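# Carry tube rack through self-closing door to desk

## Task

Move the tube rack from the counter, through the door that swings shut by itself, onto the desk. At the end the rack must stand upright with each tube seated all the way down in a hole, and the door must be closed. The rack or any tube touching the floor means failure. One or both robots may be used. Finish by releasing the rack and moving away from it. A robot falling over or finishing tilted means failure.

## Robot and tools

Robots: two identical Hello Robot Stretch 3 units, r1 and r2. Each has a two-wheel base (0.33 m long, 0.34 m wide, passive omni wheel at the rear), a lift on a mast, and a telescoping arm that extends to the robot's right. The base cannot move sideways; the gripper moves forward only by driving. A spin on the spot pivots about the point midway between the drive wheels, 0.05 m behind the front edge. With the arm retracted and the wrist folded, the swept radius is 0.28 m; an unfolded, level gripper reaches beyond that. Loose objects may occasionally get a small shove from outside.

Frames: base frame has its origin on the floor between the drive wheels, x forward, y left, z up. hand_pose is reported in it, at the fingertip contact point; with all wrist joints at zero that frame has x up, y toward the mast along the arm, z toward the rear. The odometry frame is the base frame at scene start. Each robot reports only in its own frames, so relative positions between robots come only from images, lidar_m, wrist_depth_mm and head_depth_mm.

execute_actions: argument actions is a list holding one action or nothing (empty list = just read state and images). An action is an object keyed "r1" and/or "r2". Each robot entry may contain:
- base: exactly one of translate_m (straight drive, metres, relative offset from where the base last reported itself, positive forward, -1 to 1) or rotate_rad (turn in place, radians, relative, positive counter-clockwise seen from above, -3.2 to 3.2).
- joints: absolute targets by name, each its own number: lift_m 0 to 1.1 (arm height on mast); arm_m 0 to 0.52 (extension); wrist_yaw_rad -1.345 to 4.42 (0 along the arm, positive swings toward the front, 3.0 folded over the base); wrist_pitch_rad -1.57 to 0.451 (0 level, negative tips fingers down); wrist_roll_rad -2.911 to 2.911 (0 fingers side by side, level); gripper_m -0.089 to 0.179 (larger is wider; real tip gap is 0.007 m smaller when nearly shut, 0.025 m smaller when wide, zero below 0.007); head_pan_rad -3.953 to 1.73 (0 forward, positive left, -1.57 along the arm); head_tilt_rad -1.53 to 0.419 (negative down). Done tolerances: 0.004 for lift, arm, gripper; 0.02 for yaw, roll, head; 0.05 for pitch.
- contact_limits: {"arm_m": effort percent 1 to 100}; the arm stops with contact_stop when its effort reaches that value (negative when retracting) and it also caps holding force until the next action. Too low stops immediately; values above the maximum are cut.
Optional cameras: list of names from r1_head_camera, r1_nav_camera, r1_wrist_camera, r2_head_camera, r2_nav_camera, r2_wrist_camera, or "all"; omitted/null means all, [] means none. Unknown keys, names or out-of-range numbers reject the whole call with no motion. Motions in one action start together; each action lasts at most 15 s. Anything left out may keep pushing toward an old target without being reported.

wait: seconds 0 to 10; commands nothing, returns state and images. zoom_image: camera plus region [x0, y0, x1, y1] in that camera's latest full image pixels, top-left origin, at most 504x504. finished_scene: scene number (1 or 2); final, reports success, starts next scene. If any call reports a stop, remaining calls in that reply are skipped.

Results: base_status/joint_status give how each motion ended: done, off_target (resting away from target, maybe still pushing), contact_stop, time_out, torque_fault (old target dropped, holds position unless slack or off). Arm and lift contact_stop leaves them slack until recommanded; a slack lift may sink under load. Base, wrist and head have no contact stop and keep pushing. Wrist servos that strain several seconds switch off for 10 s (torque_fault). on_its_own describes uncommanded joints; "held at" is the target held. motor_effort is percent of maximum, positive toward higher values, bracket = peak; readings carry fixed bias and noise. Positive wheel effort pushes forward. base_odometry counts wheel turns (slip included); heading -3.142 to 3.142. turned_by_wheels and turned_by_imu give turn since last result. base_tilt in degrees, forward/right positive, up to ~4 degrees fixed error. lidar_m: 12 sectors of 30 degrees, first straight ahead, counter-clockwise (4th left, 7th behind, 10th right), plane 0.17 m high, range 0.15 to 12 m, "-" nothing; misses clear objects and thin legs, sees the other robot. wrist_depth_mm (45 to 1000) and head_depth_mm (280 to 4000, sideways image) are 7x7 median-depth grids from top-left. Camera calibration lines give K, distortion and T_world_to_cam from the carrying robot's base frame.

Speed: 0.30 m/s and 1.9 rad/s only when lift_m < 0.30, arm_m < 0.03, wrist_yaw_rad > 2.54; otherwise 0.10 m/s and 0.63 rad/s.

Gripping: command gripper_m below object width (lower squeezes harder); release by at least 0.02 above the touch value. Readings never confirm a hold; over-squeezing triggers a stall guard that can let heavy items slip—send a different value to regrip.

Safety: fold/unfold the wrist only with lift_m 0.32 to 0.95, pitch -0.4, roll near 0; once folded lift may go to 0.25. With yaw below -0.4 keep pitch at -0.5 or lower. Pushing on something rigid with the gripper above ~0.45 m can tip the robot, worse with raised contact limits or a repeat push. Driving while holding or hooking something fixed, or snagging furniture (especially reversing), can tip it; reverse in small steps, free the gripper, and lower lift to ~0.2 if leaning. Robots must never press hard against each other: a touching base pressing further by millimetres is a hard press that ends the run; no state line reports robot contact. Identical commands can differ in travel by up to 2.5 cm per metre, which strains a shared load.

Each tool is called by a JSON object that holds its "op" and its "data", one argument or row to a line.

## Session

{"op": "execute_actions", "data": {
  "actions": []
}}

Scene clock: 0.00 s.
r1.base_odometry: x=+0.000 y=+0.000 heading=+0.000 (m, m, rad; r1's odometry frame)
r1.turned_by_wheels: +0.000 (rad since the last result)
r1.turned_by_imu: +0.000 (rad since the last result)
r1.base_tilt: forward=+0.4 right=+0.9 (deg)
r1.lidar_m: 0.94 0.97 0.71 0.68 0.70 0.94 1.07 1.11 1.49 2.80 1.37 0.98
r1.head_depth_mm: 909 909 910 913 907 909 904 / 910 905 905 902 906 906 900 / 904 900 904 901 899 906 900 / 906 901 902 903 896 897 898 / 898 898 899 898 896 892 894 / 897 895 895 894 891 893 892 / 893 897 892 886 890 885 889
r1.base_status: not commanded
r1.joint_positions: lift_m=+0.464 arm_m=+0.001 wrist_yaw_rad=+2.797 wrist_pitch_rad=-0.392 wrist_roll_rad=-0.014 gripper_m=+0.037 head_pan_rad=-0.007 head_tilt_rad=+0.005
r1.joint_status: not commanded
r1.motor_effort: left_wheel=+0 right_wheel=+0 lift_m=+29 arm_m=+0 wrist_yaw_rad=+0 wrist_pitch_rad=+5 wrist_roll_rad=+1 gripper_m=+1 head_pan_rad=+0 head_tilt_rad=+1 (%)
r1.hand_pose: x=+0.0556 y=+0.0687 z=+0.4827 quat_wxyz=(+0.255, +0.702, +0.019, +0.665) (m; r1's base frame)
r1.wrist_depth_mm: 574 609 674 742 835 921 846 / - 671 707 795 906 - 845 / - 713 783 862 - - 887 / - 786 869 976 - 996 910 / 760 853 862 858 872 829 808 / 749 - 729 709 679 711 703 / 635 620 626 643 630 618 604
r2.base_odometry: x=+0.000 y=+0.000 heading=+0.000 (m, m, rad; r2's odometry frame)
r2.turned_by_wheels: +0.000 (rad since the last result)
r2.turned_by_imu: +0.000 (rad since the last result)
r2.base_tilt: forward=-1.1 right=-1.2 (deg)
r2.lidar_m: 2.28 1.08 0.80 0.77 0.81 0.89 0.86 0.90 1.25 1.85 1.93 2.36
r2.head_depth_mm: 1847 2676 2812 2866 2220 2178 2216 / 1907 2696 2798 2794 2201 2210 2243 / 1907 2808 2837 2842 2217 2230 2243 / 1902 2856 2853 2861 2225 2220 2231 / 1884 2835 2837 2878 2263 2230 2215 / 1893 2718 2846 2867 2804 2787 2238 / 1900 2202 2175 2157 2141 2144 2039
r2.base_status: not commanded
r2.joint_positions: lift_m=+0.398 arm_m=-0.001 wrist_yaw_rad=+3.081 wrist_pitch_rad=-0.576 wrist_roll_rad=-0.016 gripper_m=+0.037 head_pan_rad=-0.006 head_tilt_rad=-0.005
r2.joint_status: not commanded
r2.motor_effort: left_wheel=+1 right_wheel=+0 lift_m=+29 arm_m=+0 wrist_yaw_rad=+1 wrist_pitch_rad=+7 wrist_roll_rad=-1 gripper_m=+0 head_pan_rad=-1 head_tilt_rad=+1 (%)
r2.hand_pose: x=-0.0090 y=+0.0576 z=+0.3769 quat_wxyz=(+0.220, +0.678, +0.182, +0.677) (m; r2's base frame)
r2.wrist_depth_mm: 734 741 745 754 779 763 757 / 798 831 - 836 845 882 887 / 862 879 - 902 905 896 891 / 759 754 748 755 747 724 728 / 644 642 647 633 652 628 614 / 555 562 - - 545 542 534 / 505 507 - - 482 482 474
pictures: r1_head_camera (sideways: a quarter turn clockwise sets it upright), r1_nav_camera (sideways: a quarter turn counterclockwise sets it upright), r1_wrist_camera, r2_head_camera (sideways: a quarter turn clockwise sets it upright), r2_nav_camera (sideways: a quarter turn counterclockwise sets it upright), r2_wrist_camera
Images, in order (width x height): r1_head_camera 896x504, r1_nav_camera 672x504, r1_wrist_camera 644x364, r2_head_camera 896x504, r2_nav_camera 672x504, r2_wrist_camera 644x364.

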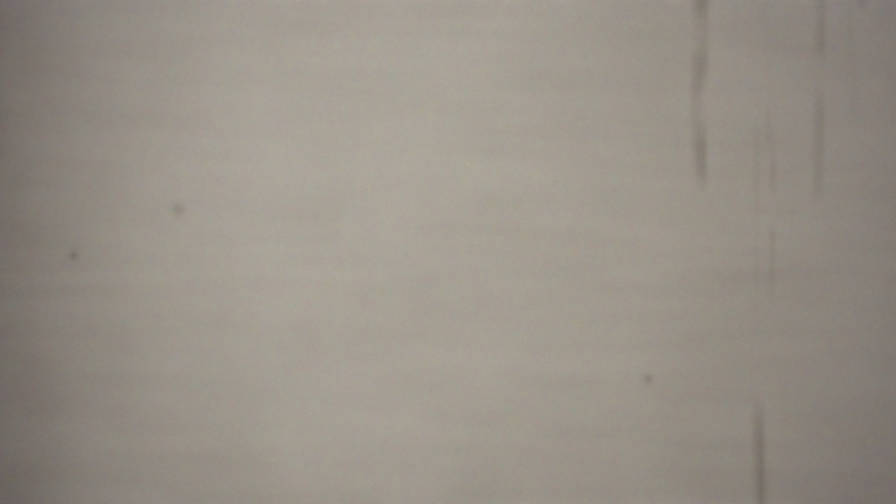

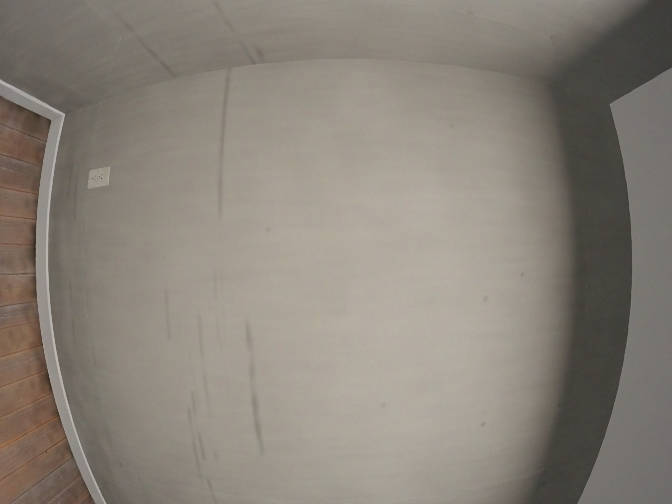

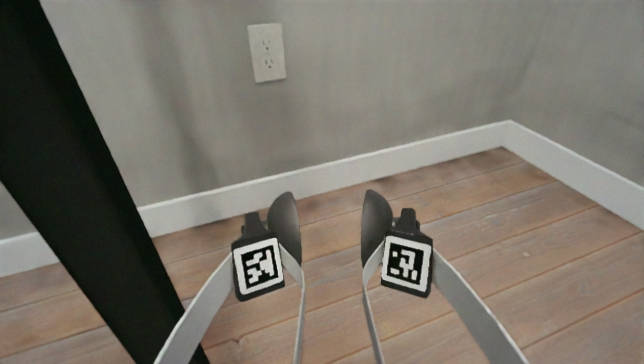

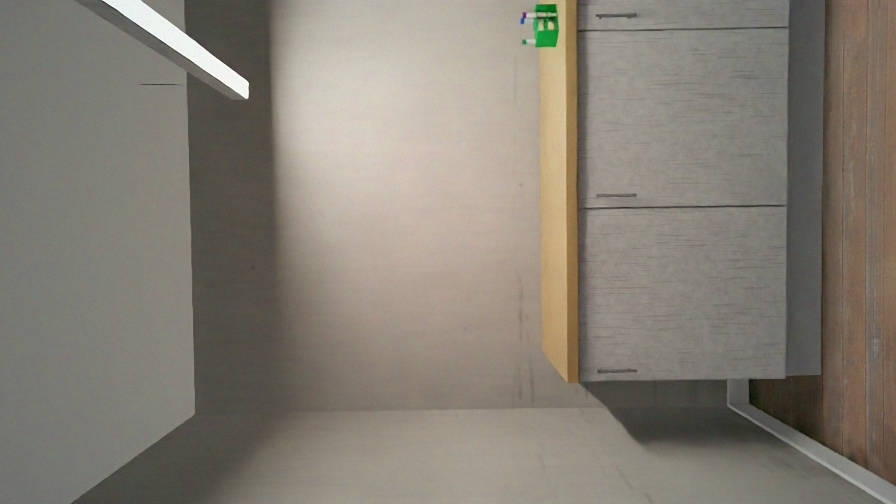

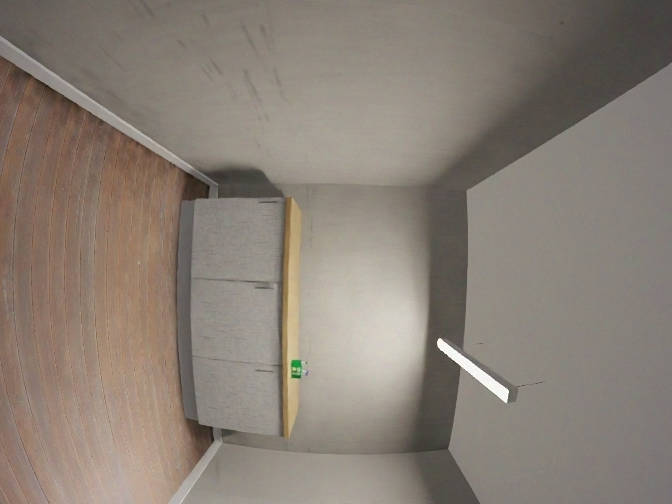

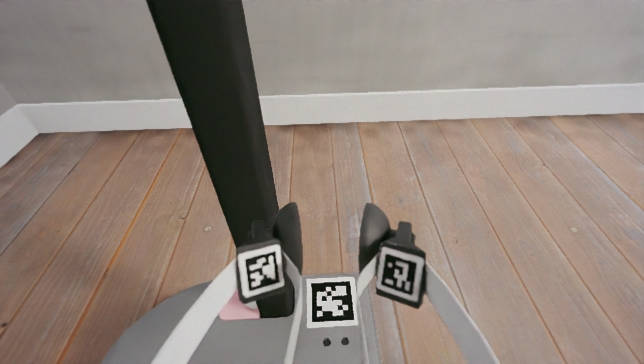

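{"op": "execute_actions", "data": {
  "actions": [
    {"r1":{"joints":{"head_pan_rad":-1.57,"head_tilt_rad":-0.4}},"r2":{"joints":{"head_pan_rad":-1.3,"head_tilt_rad":-0.4}}}
  ],
  "cameras": ["r1_head_camera","r1_nav_camera","r2_head_camera","r2_nav_camera"]
}}

{"op": "execute_actions", "data": {
  "actions": [
    {"r1":{"joints":{"head_pan_rad":-2.8,"head_tilt_rad":-0.4}},"r2":{"joints":{"head_pan_rad":-2.6,"head_tilt_rad":-0.4}}}
  ],
  "cameras": ["r1_nav_camera","r2_nav_camera"]
}}

Scene clock: 14.60 s.
r1.base_odometry: x=+0.000 y=+0.000 heading=+0.000 (m, m, rad; r1's odometry frame)
r1.turned_by_wheels: +0.000 (rad since the last result)
r1.turned_by_imu: +0.001 (rad since the last result)
r1.base_tilt: forward=+0.4 right=+0.9 (deg)
r1.lidar_m: 0.94 0.97 0.70 0.68 0.70 0.94 1.07 1.11 1.49 2.79 1.37 0.98
r1.head_depth_mm: 2707 2866 3046 3045 2364 1801 1452 / 2704 2818 3040 3238 2358 1802 1454 / 2669 2893 3078 3228 2344 1784 1449 / 2683 2827 3099 3152 2326 1776 1432 / 2649 2866 2950 2974 2324 1775 1438 / 2693 2902 2728 1855 2321 1764 1428 / 2720 2855 2703 1652 1798 1758 1421
r1.base_status: not commanded
r1.joint_positions: lift_m=+0.464 arm_m=+0.001 wrist_yaw_rad=+2.797 wrist_pitch_rad=-0.392 wrist_roll_rad=-0.014 gripper_m=+0.037 head_pan_rad=-1.563 head_tilt_rad=-0.395
r1.joint_status: all done
r1.motor_effort: left_wheel=+0(0) right_wheel=+0(0) lift_m=+29(29) arm_m=+0(0) wrist_yaw_rad=+1(0) wrist_pitch_rad=+6(6) wrist_roll_rad=+1(1) gripper_m=+1(0) head_pan_rad=-2(30) head_tilt_rad=-4(29) (%)
r1.hand_pose: x=+0.0556 y=+0.0687 z=+0.4827 quat_wxyz=(+0.255, +0.702, +0.019, +0.665) (m; r1's base frame)
r1.wrist_depth_mm: 575 609 665 745 836 906 818 / - 652 717 819 913 - 863 / - 725 786 896 983 - 878 / - 771 858 979 - - 909 / 756 841 880 861 851 819 833 / 730 - 717 736 687 712 699 / 641 621 632 631 621 616 603
r2.base_odometry: x=+0.000 y=+0.000 heading=+0.000 (m, m, rad; r2's odometry frame)
r2.turned_by_wheels: +0.000 (rad since the last result)
r2.turned_by_imu: -0.001 (rad since the last result)
r2.base_tilt: forward=-1.1 right=-1.2 (deg)
r2.lidar_m: 2.28 1.08 0.80 0.77 0.81 0.89 0.86 0.90 1.25 1.84 1.93 2.35
r2.head_depth_mm: 1504 1602 1714 1857 1994 1746 1395 / 1565 1659 1751 1911 2042 1721 1404 / 1596 1695 1839 1976 2093 1723 1397 / 1650 1761 1894 2038 2190 1735 1413 / 1695 1812 1957 2143 2224 1760 1419 / 1742 1867 2014 2230 2291 1771 1411 / 1796 1937 2103 2280 2333 1779 1414
r2.base_status: not commanded
r2.joint_positions: lift_m=+0.398 arm_m=-0.001 wrist_yaw_rad=+3.081 wrist_pitch_rad=-0.576 wrist_roll_rad=-0.016 gripper_m=+0.037 head_pan_rad=-1.293 head_tilt_rad=-0.395
r2.joint_status: all done
r2.motor_effort: left_wheel=+0(1) right_wheel=+0(0) lift_m=+29(29) arm_m=+0(0) wrist_yaw_rad=+0(1) wrist_pitch_rad=+7(7) wrist_roll_rad=-1(1) gripper_m=+1(0) head_pan_rad=-3(33) head_tilt_rad=-2(18) (%)
r2.hand_pose: x=-0.0090 y=+0.0576 z=+0.3769 quat_wxyz=(+0.220, +0.678, +0.182, +0.677) (m; r2's base frame)
r2.wrist_depth_mm: 726 749 747 738 758 775 778 / 826 846 - 838 873 862 889 / 864 881 - 878 927 869 879 / 778 747 749 751 735 722 729 / 657 653 654 626 650 617 615 / 556 562 - - 547 551 549 / 493 509 - - 487 481 478
pictures: r1_head_camera (sideways: a quarter turn clockwise sets it upright), r1_nav_camera (sideways: a quarter turn counterclockwise sets it upright), r2_head_camera (sideways: a quarter turn clockwise sets it upright), r2_nav_camera (sideways: a quarter turn counterclockwise sets it upright)
camera_calibration (this result's frames):
r1_head_camera: T_world_to_cam=[[-0.0110757, 0.399752, -0.916557, 1.21379], [0.999924, -0.000599521, -0.0123445, 0.009402], [-0.00548425, -0.916623, -0.399714, 0.477408], [0, 0, 0, 1]] pos_world=[0.00666052, -0.0476075, 1.30345]
r1_nav_camera: T_world_to_cam=[[-0.0248718, -0.387909, 0.921362, -1.15211], [-0.998438, -0.0364928, -0.0423165, 0.109088], [0.050038, -0.920975, -0.386395, 0.458365], [0, 0, 0, 1]] pos_world=[0.0573265, -0.0207884, 1.24323]
r2_head_camera: T_world_to_cam=[[-0.0761701, 0.377182, -0.923001, 1.2246], [0.956954, 0.287665, 0.0385814, -0.0541411], [0.280067, -0.880331, -0.382857, 0.457751], [0, 0, 0, 1]] pos_world=[0.0168875, -0.0433507, 1.30765]
r2_nav_camera: T_world_to_cam=[[0.128667, -0.372291, 0.919154, -1.16199], [-0.954928, -0.296527, 0.0135702, 0.0410943], [0.267502, -0.879472, -0.393664, 0.469404], [0, 0, 0, 1]] pos_world=[0.0631854, -0.00758643, 1.25228]
Images, in order (width x height): r1_head_camera 896x504, r1_nav_camera 672x504, r2_head_camera 896x504, r2_nav_camera 672x504.

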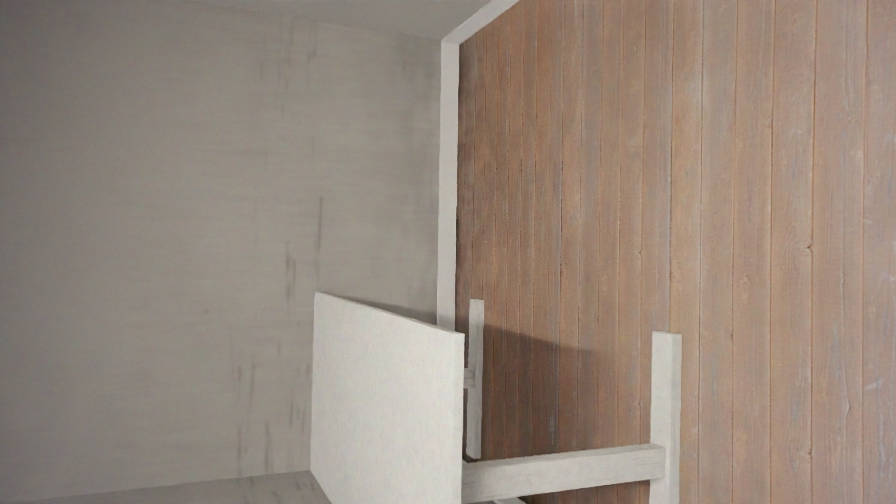

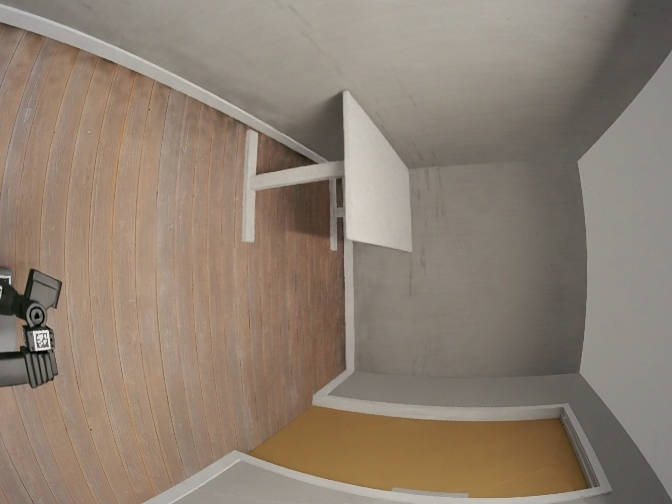

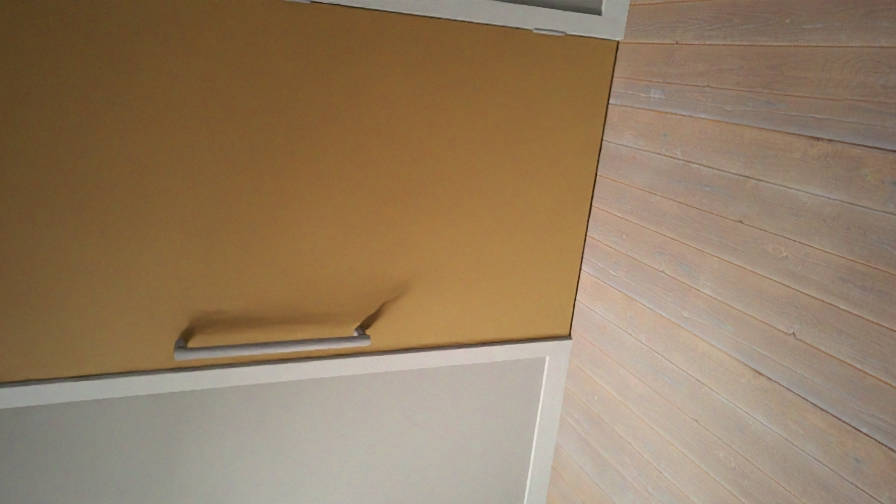

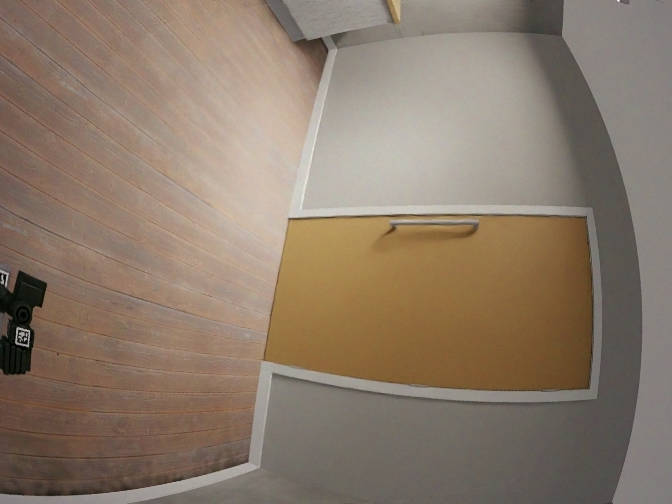

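Scene clock: 15.80 s.
r1.base_odometry: x=+0.000 y=+0.000 heading=+0.000 (m, m, rad; r1's odometry frame)
r1.turned_by_wheels: +0.000 (rad since the last result)
r1.turned_by_imu: +0.000 (rad since the last result)
r1.base_tilt: forward=+0.4 right=+0.9 (deg)
r1.lidar_m: 0.94 0.97 0.71 0.68 0.70 0.94 1.07 1.11 1.50 2.80 1.37 0.98
r1.head_depth_mm: 884 931 994 1059 1143 1226 1330 / 908 962 1026 1101 1187 1289 1369 / 936 990 1062 1147 1231 1346 1406 / 966 1033 1102 1182 1292 1408 1445 / 1000 1064 1146 1246 1347 1478 1439 / 1031 1102 1194 1292 1412 1557 1440 / 1068 1150 1236 1351 1488 1603 1430
r1.base_status: not commanded
r1.joint_positions: lift_m=+0.464 arm_m=+0.001 wrist_yaw_rad=+2.797 wrist_pitch_rad=-0.392 wrist_roll_rad=-0.014 gripper_m=+0.037 head_pan_rad=-2.793 head_tilt_rad=-0.395
r1.joint_status: all done
r1.motor_effort: left_wheel=+0(0) right_wheel=+0(0) lift_m=+29(29) arm_m=+0(0) wrist_yaw_rad=+1(0) wrist_pitch_rad=+6(5) wrist_roll_rad=+1(1) gripper_m=+0(0) head_pan_rad=-2(29) head_tilt_rad=-3(4) (%)
r1.hand_pose: x=+0.0556 y=+0.0687 z=+0.4827 quat_wxyz=(+0.255, +0.702, +0.019, +0.665) (m; r1's base frame)
r1.wrist_depth_mm: 572 596 670 735 836 929 822 / - 653 703 788 907 - 858 / - 725 788 887 - - 899 / - 806 862 953 - - 892 / 754 840 861 851 844 831 822 / 738 - 711 722 702 715 700 / 637 629 637 630 626 611 603
r2.base_odometry: x=+0.000 y=+0.000 heading=+0.000 (m, m, rad; r2's odometry frame)
r2.turned_by_wheels: +0.000 (rad since the last result)
r2.turned_by_imu: +0.000 (rad since the last result)
r2.base_tilt: forward=-1.1 right=-1.2 (deg)
r2.lidar_m: 2.28 1.08 0.80 0.77 0.81 0.89 0.86 0.90 1.25 1.84 1.93 2.35
r2.head_depth_mm: 717 759 808 863 915 1004 1092 / 758 801 860 921 996 1083 1192 / 802 851 919 991 1080 1177 1293 / 842 903 979 1051 1176 1298 1351 / 910 982 1064 1168 1277 1415 1414 / 981 1057 1159 1270 1403 1569 1412 / 1053 1151 1258 1407 1578 1699 1417
r2.base_status: not commanded
r2.joint_positions: lift_m=+0.398 arm_m=-0.001 wrist_yaw_rad=+3.081 wrist_pitch_rad=-0.576 wrist_roll_rad=-0.016 gripper_m=+0.037 head_pan_rad=-2.593 head_tilt_rad=-0.395
r2.joint_status: all done
r2.motor_effort: left_wheel=+1(1) right_wheel=+0(0) lift_m=+29(29) arm_m=-1(0) wrist_yaw_rad=+0(0) wrist_pitch_rad=+7(7) wrist_roll_rad=+0(1) gripper_m=+0(1) head_pan_rad=-3(34) head_tilt_rad=-2(1) (%)
r2.hand_pose: x=-0.0090 y=+0.0576 z=+0.3769 quat_wxyz=(+0.220, +0.678, +0.182, +0.677) (m; r2's base frame)
r2.wrist_depth_mm: 729 749 745 746 762 761 759 / 827 842 - 855 848 864 876 / 855 875 - 897 902 885 876 / 758 750 753 748 725 731 732 / 641 645 637 641 636 628 609 / 572 562 - - 536 533 539 / 496 508 - - 484 481 484
pictures: r1_nav_camera (sideways: a quarter turn counterclockwise sets it upright), r2_nav_camera (sideways: a quarter turn counterclockwise sets it upright)
camera_calibration (this result's frames):
r1_nav_camera: T_world_to_cam=[[-0.374051, -0.106262, 0.9213, -1.1499], [-0.368103, 0.928822, -0.042321, 0.105248], [-0.851226, -0.354963, -0.386542, 0.464054], [0, 0, 0, 1]] pos_world=[0.00363773, -0.0552255, 1.24323]
r2_nav_camera: T_world_to_cam=[[-0.3245, -0.223684, 0.919057, -1.1591], [-0.541166, 0.840806, 0.0135645, 0.0385778], [-0.775783, -0.492961, -0.393892, 0.476064], [0, 0, 0, 1]] pos_world=[0.0140708, -0.057028, 1.25227]
Images, in order (width x height): r1_nav_camera 672x504, r2_nav_camera 672x504.

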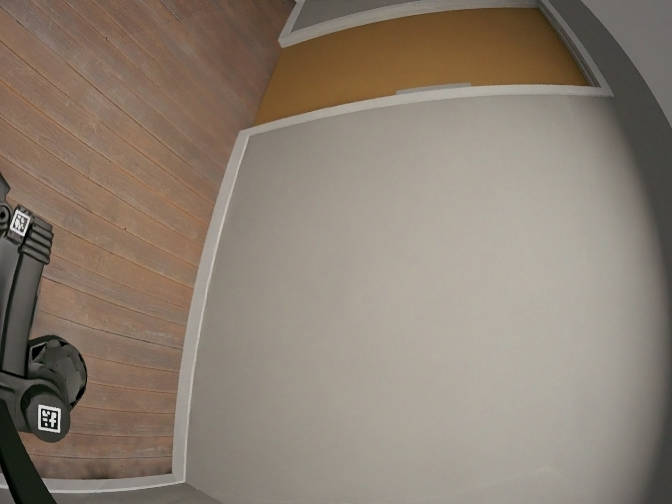

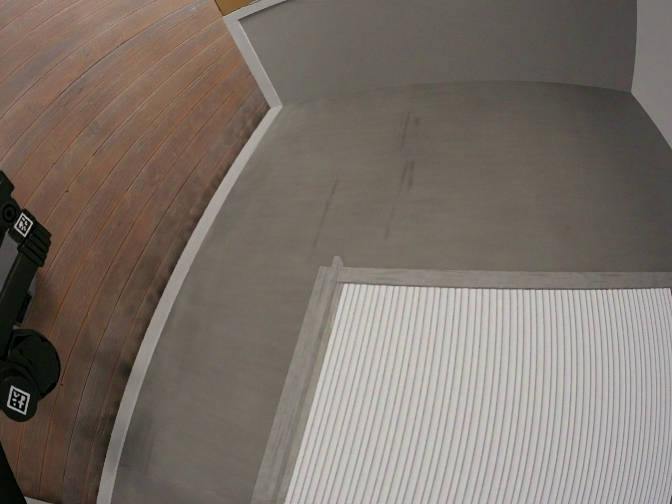

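{"op": "execute_actions", "data": {
  "actions": [
    {"r1":{"base":{"rotate_rad":-1.857},"joints":{"head_pan_rad":-0.8,"head_tilt_rad":-0.6,"wrist_yaw_rad":3.0,"lift_m":0.28}},"r2":{"base":{"rotate_rad":-0.395},"joints":{"head_pan_rad":0,"head_tilt_rad":-0.3,"lift_m":0.28}}}
  ],
  "cameras": []
}}

{"op": "execute_actions", "data": {
  "actions": [
    {"r1":{"base":{"translate_m":0.9}},"r2":{"base":{"translate_m":0.95}}}
  ],
  "cameras": []
}}

{"op": "execute_actions", "data": {
  "actions": [
    {"r1":{"base":{"translate_m":0.87}},"r2":{"base":{"translate_m":0.9},"joints":{"head_pan_rad":0.4,"head_tilt_rad":-0.5}}}
  ],
  "cameras": ["r1_head_camera","r1_nav_camera","r2_head_camera"]
}}

Scene clock: 54.00 s.
r1.base_odometry: x=+0.000 y=+0.000 heading=-1.857 (m, m, rad; r1's odometry frame)
r1.turned_by_wheels: -1.857 (rad since the last result)
r1.turned_by_imu: -1.880 (rad since the last result)
r1.base_tilt: forward=+0.4 right=+0.9 (deg)
r1.lidar_m: 2.08 1.59 1.13 0.95 0.94 0.81 0.68 0.68 0.76 1.07 1.07 1.20
r1.head_depth_mm: 886 961 1046 1158 1289 1426 1271 / 923 1003 1101 1230 1376 1460 1256 / 963 1056 1166 1298 1467 1477 1270 / 1003 1108 1231 1388 1571 1495 1260 / 1054 1160 1296 1477 1662 1492 1254 / 1098 1223 1376 1586 1742 1489 1255 / 1160 1298 1471 1700 1807 1474 1242
r1.base_status: done
r1.joint_positions: lift_m=+0.281 arm_m=+0.001 wrist_yaw_rad=+2.997 wrist_pitch_rad=-0.392 wrist_roll_rad=-0.014 gripper_m=+0.037 head_pan_rad=-0.807 head_tilt_rad=-0.593
r1.joint_status: all done
r1.motor_effort: left_wheel=+2(10) right_wheel=-3(8) lift_m=+14(31) arm_m=+0(0) wrist_yaw_rad=+3(6) wrist_pitch_rad=+6(6) wrist_roll_rad=+1(1) gripper_m=+0(0) head_pan_rad=+3(30) head_tilt_rad=-4(25) (%)
r1.hand_pose: x=+0.0116 y=+0.0796 z=+0.2991 quat_wxyz=(+0.187, +0.697, +0.089, +0.687) (m; r1's base frame)
r1.wrist_depth_mm: 749 - 948 - - - - / 799 - 955 - - - - / 851 889 914 896 921 874 872 / 729 708 723 718 703 693 661 / 606 592 - 585 582 569 565 / 514 525 - - 475 483 478 / 455 - - - 421 420 418
r2.base_odometry: x=+0.000 y=+0.000 heading=-0.395 (m, m, rad; r2's odometry frame)
r2.turned_by_wheels: -0.395 (rad since the last result)
r2.turned_by_imu: -0.392 (rad since the last result)
r2.base_tilt: forward=-1.1 right=-1.3 (deg)
r2.lidar_m: 2.30 1.97 0.97 0.78 0.78 0.85 0.87 0.86 0.94 1.45 1.84 2.02
r2.head_depth_mm: 2514 2572 2683 2799 2627 1907 1501 / 2864 2969 3119 3325 2644 1928 1515 / 2821 3007 3068 2597 2640 1926 1520 / 2716 2809 2878 2491 2528 1927 1514 / 2590 2758 2806 2376 2475 1919 1517 / 2551 2621 2738 2291 2411 1931 1504 / 2413 2526 2606 2216 2320 1959 1530
r2.base_status: done
r2.joint_positions: lift_m=+0.280 arm_m=-0.001 wrist_yaw_rad=+3.081 wrist_pitch_rad=-0.577 wrist_roll_rad=-0.016 gripper_m=+0.037 head_pan_rad=-0.007 head_tilt_rad=-0.310
r2.joint_status: all done
r2.motor_effort: left_wheel=+4(10) right_wheel=-2(6) lift_m=+20(25) arm_m=+0(0) wrist_yaw_rad=+0(1) wrist_pitch_rad=+7(7) wrist_roll_rad=-1(0) gripper_m=+0(0) head_pan_rad=+4(36) head_tilt_rad=+3(10) (%)
r2.hand_pose: x=-0.0090 y=+0.0575 z=+0.2591 quat_wxyz=(+0.220, +0.678, +0.183, +0.677) (m; r2's base frame)
r2.wrist_depth_mm: 600 634 760 822 897 - - / 650 708 - 866 895 855 862 / 693 700 - 692 693 680 678 / 594 587 582 585 564 564 553 / 507 511 - - 496 483 476 / 445 - - - - 415 418 / - - - - 376 375 370
pictures: none
No camera images: the call's "cameras" was empty. Leave "cameras" out to get every camera's image.

Scene clock: 58.87 s.
r1.base_odometry: x=-0.254 y=-0.863 heading=-1.857 (m, m, rad; r1's odometry frame)
r1.turned_by_wheels: +0.000 (rad since the last result)
r1.turned_by_imu: +0.003 (rad since the last result)
r1.base_tilt: forward=+0.3 right=+0.8 (deg)
r1.lidar_m: 1.57 2.04 1.03 1.23 1.22 1.37 1.54 1.53 0.95 0.79 0.79 0.87
r1.head_depth_mm: 642 697 762 845 942 1071 1200 / 669 727 802 896 1001 1139 1234 / 697 762 844 944 1074 1242 1262 / 721 792 882 992 1131 1323 1261 / 837 923 1034 1168 1351 1465 1259 / 880 979 1099 1260 1474 1473 1255 / 927 1030 1171 1352 1601 1467 1253
r1.base_status: done
r1.joint_positions: lift_m=+0.281 arm_m=+0.001 wrist_yaw_rad=+2.997 wrist_pitch_rad=-0.392 wrist_roll_rad=-0.014 gripper_m=+0.037 head_pan_rad=-0.807 head_tilt_rad=-0.593
r1.joint_status: not commanded
r1.motor_effort: left_wheel=+2(10) right_wheel=-2(6) lift_m=+14(15) arm_m=+0(0) wrist_yaw_rad=+3(3) wrist_pitch_rad=+6(6) wrist_roll_rad=+1(1) gripper_m=+0(1) head_pan_rad=+2(2) head_tilt_rad=-4(5) (%)
r1.hand_pose: x=+0.0114 y=+0.0796 z=+0.2990 quat_wxyz=(+0.187, +0.697, +0.089, +0.687) (m; r1's base frame)
r1.wrist_depth_mm: 962 - - - - - - / - - - - - - - / 958 922 927 895 911 866 860 / 746 737 702 719 699 684 692 / 601 600 - 582 590 561 561 / 513 520 - - 482 485 486 / 452 - - - 434 419 416
r2.base_odometry: x=+0.877 y=-0.365 heading=-0.395 (m, m, rad; r2's odometry frame)
r2.turned_by_wheels: +0.000 (rad since the last result)
r2.turned_by_imu: +0.008 (rad since the last result)
r2.base_tilt: forward=-1.1 right=-1.1 (deg)
r2.lidar_m: 1.40 1.39 1.40 1.13 1.13 1.23 1.77 1.75 1.87 1.51 1.49 1.64
r2.head_depth_mm: 2036 2143 2199 2258 2337 1947 1506 / 2023 2113 2256 1696 2246 1842 1505 / 1927 2031 2169 1586 1678 1773 1517 / 1870 1939 2078 1536 1599 1725 1527 / 1798 1884 1981 1449 1522 1615 1509 / 1735 1833 1919 1430 1456 1558 1505 / 1682 1765 1831 1373 1406 1500 1530
r2.base_status: done
r2.joint_positions: lift_m=+0.280 arm_m=-0.001 wrist_yaw_rad=+3.081 wrist_pitch_rad=-0.577 wrist_roll_rad=-0.016 gripper_m=+0.037 head_pan_rad=-0.007 head_tilt_rad=-0.309
r2.joint_status: not commanded
r2.motor_effort: left_wheel=+3(15) right_wheel=-1(3) lift_m=+20(20) arm_m=+0(0) wrist_yaw_rad=+0(0) wrist_pitch_rad=+7(7) wrist_roll_rad=+0(0) gripper_m=+0(0) head_pan_rad=+4(3) head_tilt_rad=+2(3) (%)
r2.hand_pose: x=-0.0090 y=+0.0575 z=+0.2591 quat_wxyz=(+0.220, +0.678, +0.183, +0.677) (m; r2's base frame)
r2.wrist_depth_mm: 864 915 - - - - - / 891 883 - 891 860 858 872 / 709 714 - 698 687 690 681 / 598 598 594 581 572 561 559 / 508 516 - - 502 478 478 / 446 - - - - 420 423 / - - - - 372 372 373
pictures: none
No camera images: the call's "cameras" was empty. Leave "cameras" out to get every camera's image.

Scene clock: 63.57 s.
r1.base_odometry: x=-0.499 y=-1.698 heading=-1.857 (m, m, rad; r1's odometry frame)
r1.turned_by_wheels: +0.000 (rad since the last result)
r1.turned_by_imu: +0.003 (rad since the last result)
r1.base_tilt: forward=+0.3 right=+0.8 (deg)
r1.lidar_m: 0.95 1.39 1.49 1.50 1.50 1.68 2.37 1.16 0.65 0.59 0.59 0.66
r1.head_depth_mm: 470 509 557 616 688 783 897 / 489 532 585 650 733 838 979 / 510 557 615 688 780 898 1063 / 533 586 649 733 841 979 1175 / 558 616 689 780 902 1067 1220 / 587 652 734 834 984 1179 1256 / 619 688 780 890 1000 1148 1253
r1.base_status: done
r1.joint_positions: lift_m=+0.281 arm_m=+0.001 wrist_yaw_rad=+2.997 wrist_pitch_rad=-0.393 wrist_roll_rad=-0.014 gripper_m=+0.037 head_pan_rad=-0.807 head_tilt_rad=-0.593
r1.joint_status: not commanded
r1.motor_effort: left_wheel=+2(10) right_wheel=-2(5) lift_m=+14(14) arm_m=+0(0) wrist_yaw_rad=+2(3) wrist_pitch_rad=+6(6) wrist_roll_rad=+1(1) gripper_m=+0(0) head_pan_rad=+2(3) head_tilt_rad=-2(4) (%)
r1.hand_pose: x=+0.0114 y=+0.0796 z=+0.2990 quat_wxyz=(+0.187, +0.697, +0.089, +0.687) (m; r1's base frame)
r1.wrist_depth_mm: - - - - - - - / - - - - - - - / 934 864 959 891 923 865 865 / 737 725 708 723 709 687 691 / 599 604 - 586 580 574 565 / 506 516 - - 477 485 480 / 457 - - - 425 424 415
r2.base_odometry: x=+1.708 y=-0.712 heading=-0.395 (m, m, rad; r2's odometry frame)
r2.turned_by_wheels: +0.000 (rad since the last result)
r2.turned_by_imu: +0.008 (rad since the last result)
r2.base_tilt: forward=-1.1 right=-1.2 (deg)
r2.lidar_m: 0.54 0.54 0.60 0.95 1.45 1.59 2.50 2.59 1.46 1.18 1.17 0.67
r2.head_depth_mm: 967 1033 1116 809 618 689 793 / 960 1043 1108 731 619 700 803 / 965 1041 1109 718 642 689 804 / 960 1058 1120 818 648 705 816 / 973 1055 1125 823 650 714 825 / 969 1057 1129 824 654 718 828 / 983 1065 1128 833 658 723 837
r2.base_status: done
r2.joint_positions: lift_m=+0.280 arm_m=-0.001 wrist_yaw_rad=+3.081 wrist_pitch_rad=-0.577 wrist_roll_rad=-0.016 gripper_m=+0.037 head_pan_rad=+0.393 head_tilt_rad=-0.495
r2.joint_status: all done
r2.motor_effort: left_wheel=+2(16) right_wheel=-1(6) lift_m=+20(20) arm_m=-1(1) wrist_yaw_rad=+0(0) wrist_pitch_rad=+7(7) wrist_roll_rad=+0(1) gripper_m=+0(0) head_pan_rad=+2(24) head_tilt_rad=-2(14) (%)
r2.hand_pose: x=-0.0090 y=+0.0575 z=+0.2591 quat_wxyz=(+0.220, +0.678, +0.183, +0.677) (m; r2's base frame)
r2.wrist_depth_mm: - - - - 924 591 464 / 943 915 - 903 867 708 482 / 725 722 - 691 683 656 549 / 596 587 585 570 566 570 539 / 502 513 - - 495 487 474 / 444 - - - - 420 419 / - - - - 374 371 369
pictures: r1_head_camera (sideways: a quarter turn clockwise sets it upright), r1_nav_camera (sideways: a quarter turn counterclockwise sets it upright), r2_head_camera (sideways: a quarter turn clockwise sets it upright)
camera_calibration (this result's frames):
r1_head_camera: T_world_to_cam=[[-0.401775, 0.408072, -0.819789, 1.08997], [0.726239, 0.687303, -0.0138032, 0.0129671], [0.557811, -0.600909, -0.572499, 0.698792], [0, 0, 0, 1]] pos_world=[0.0387124, -0.0337889, 1.29379]
r1_nav_camera: T_world_to_cam=[[0.368313, -0.424966, 0.826891, -1.03129], [-0.707671, -0.704971, -0.0470977, 0.113527], [0.602949, -0.56782, -0.560386, 0.681387], [0, 0, 0, 1]] pos_world=[0.0493347, 0.0286756, 1.23995]
r2_head_camera: T_world_to_cam=[[-0.449152, -0.15341, -0.880186, 1.17102], [-0.391898, 0.919148, 0.0397816, -0.0474705], [0.802919, 0.362811, -0.472958, 0.571808], [0, 0, 0, 1]] pos_world=[0.0482466, 0.0158202, 1.30304]
Images, in order (width x height): r1_head_camera 896x504, r1_nav_camera 672x504, r2_head_camera 896x504.

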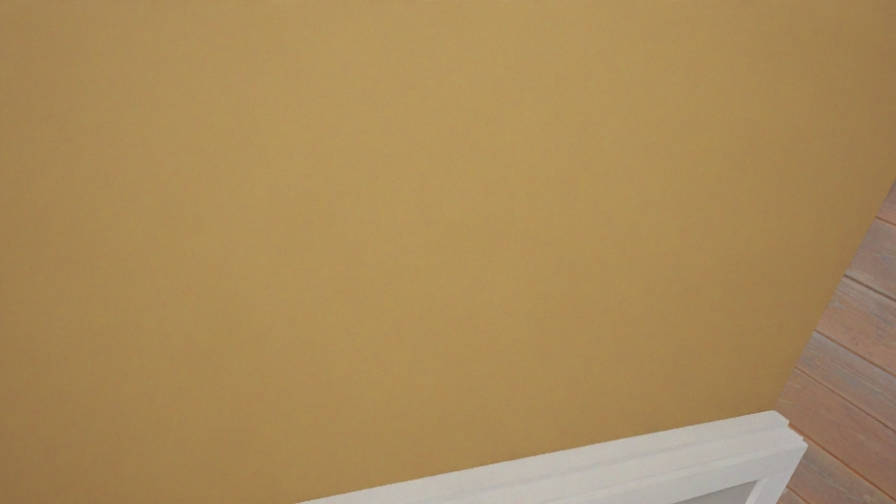

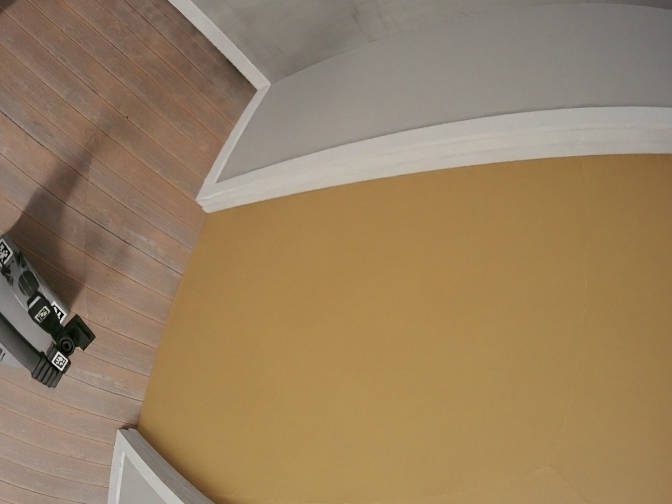

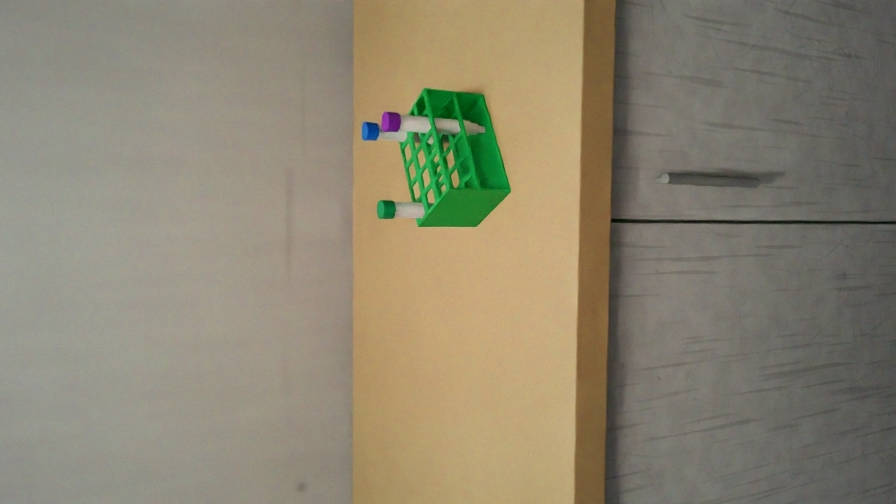

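{"op": "zoom_image", "data": {
  "camera": "r2_head_camera",
  "region": [330,60,550,250]
}}

Region (330, 60, 550, 250) of r2_head_camera's 896x504 image, scaled by 2.291, with more detail than that image has; it fills the top 435 rows of this view, and the rest is white.

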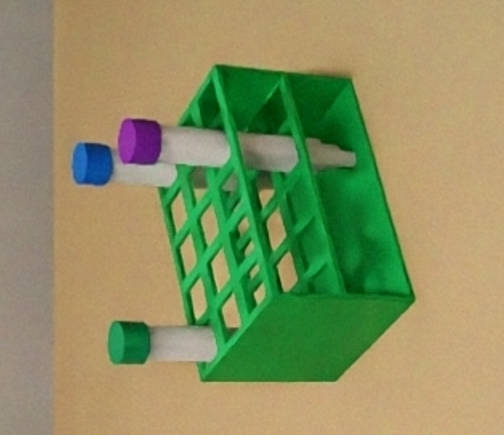

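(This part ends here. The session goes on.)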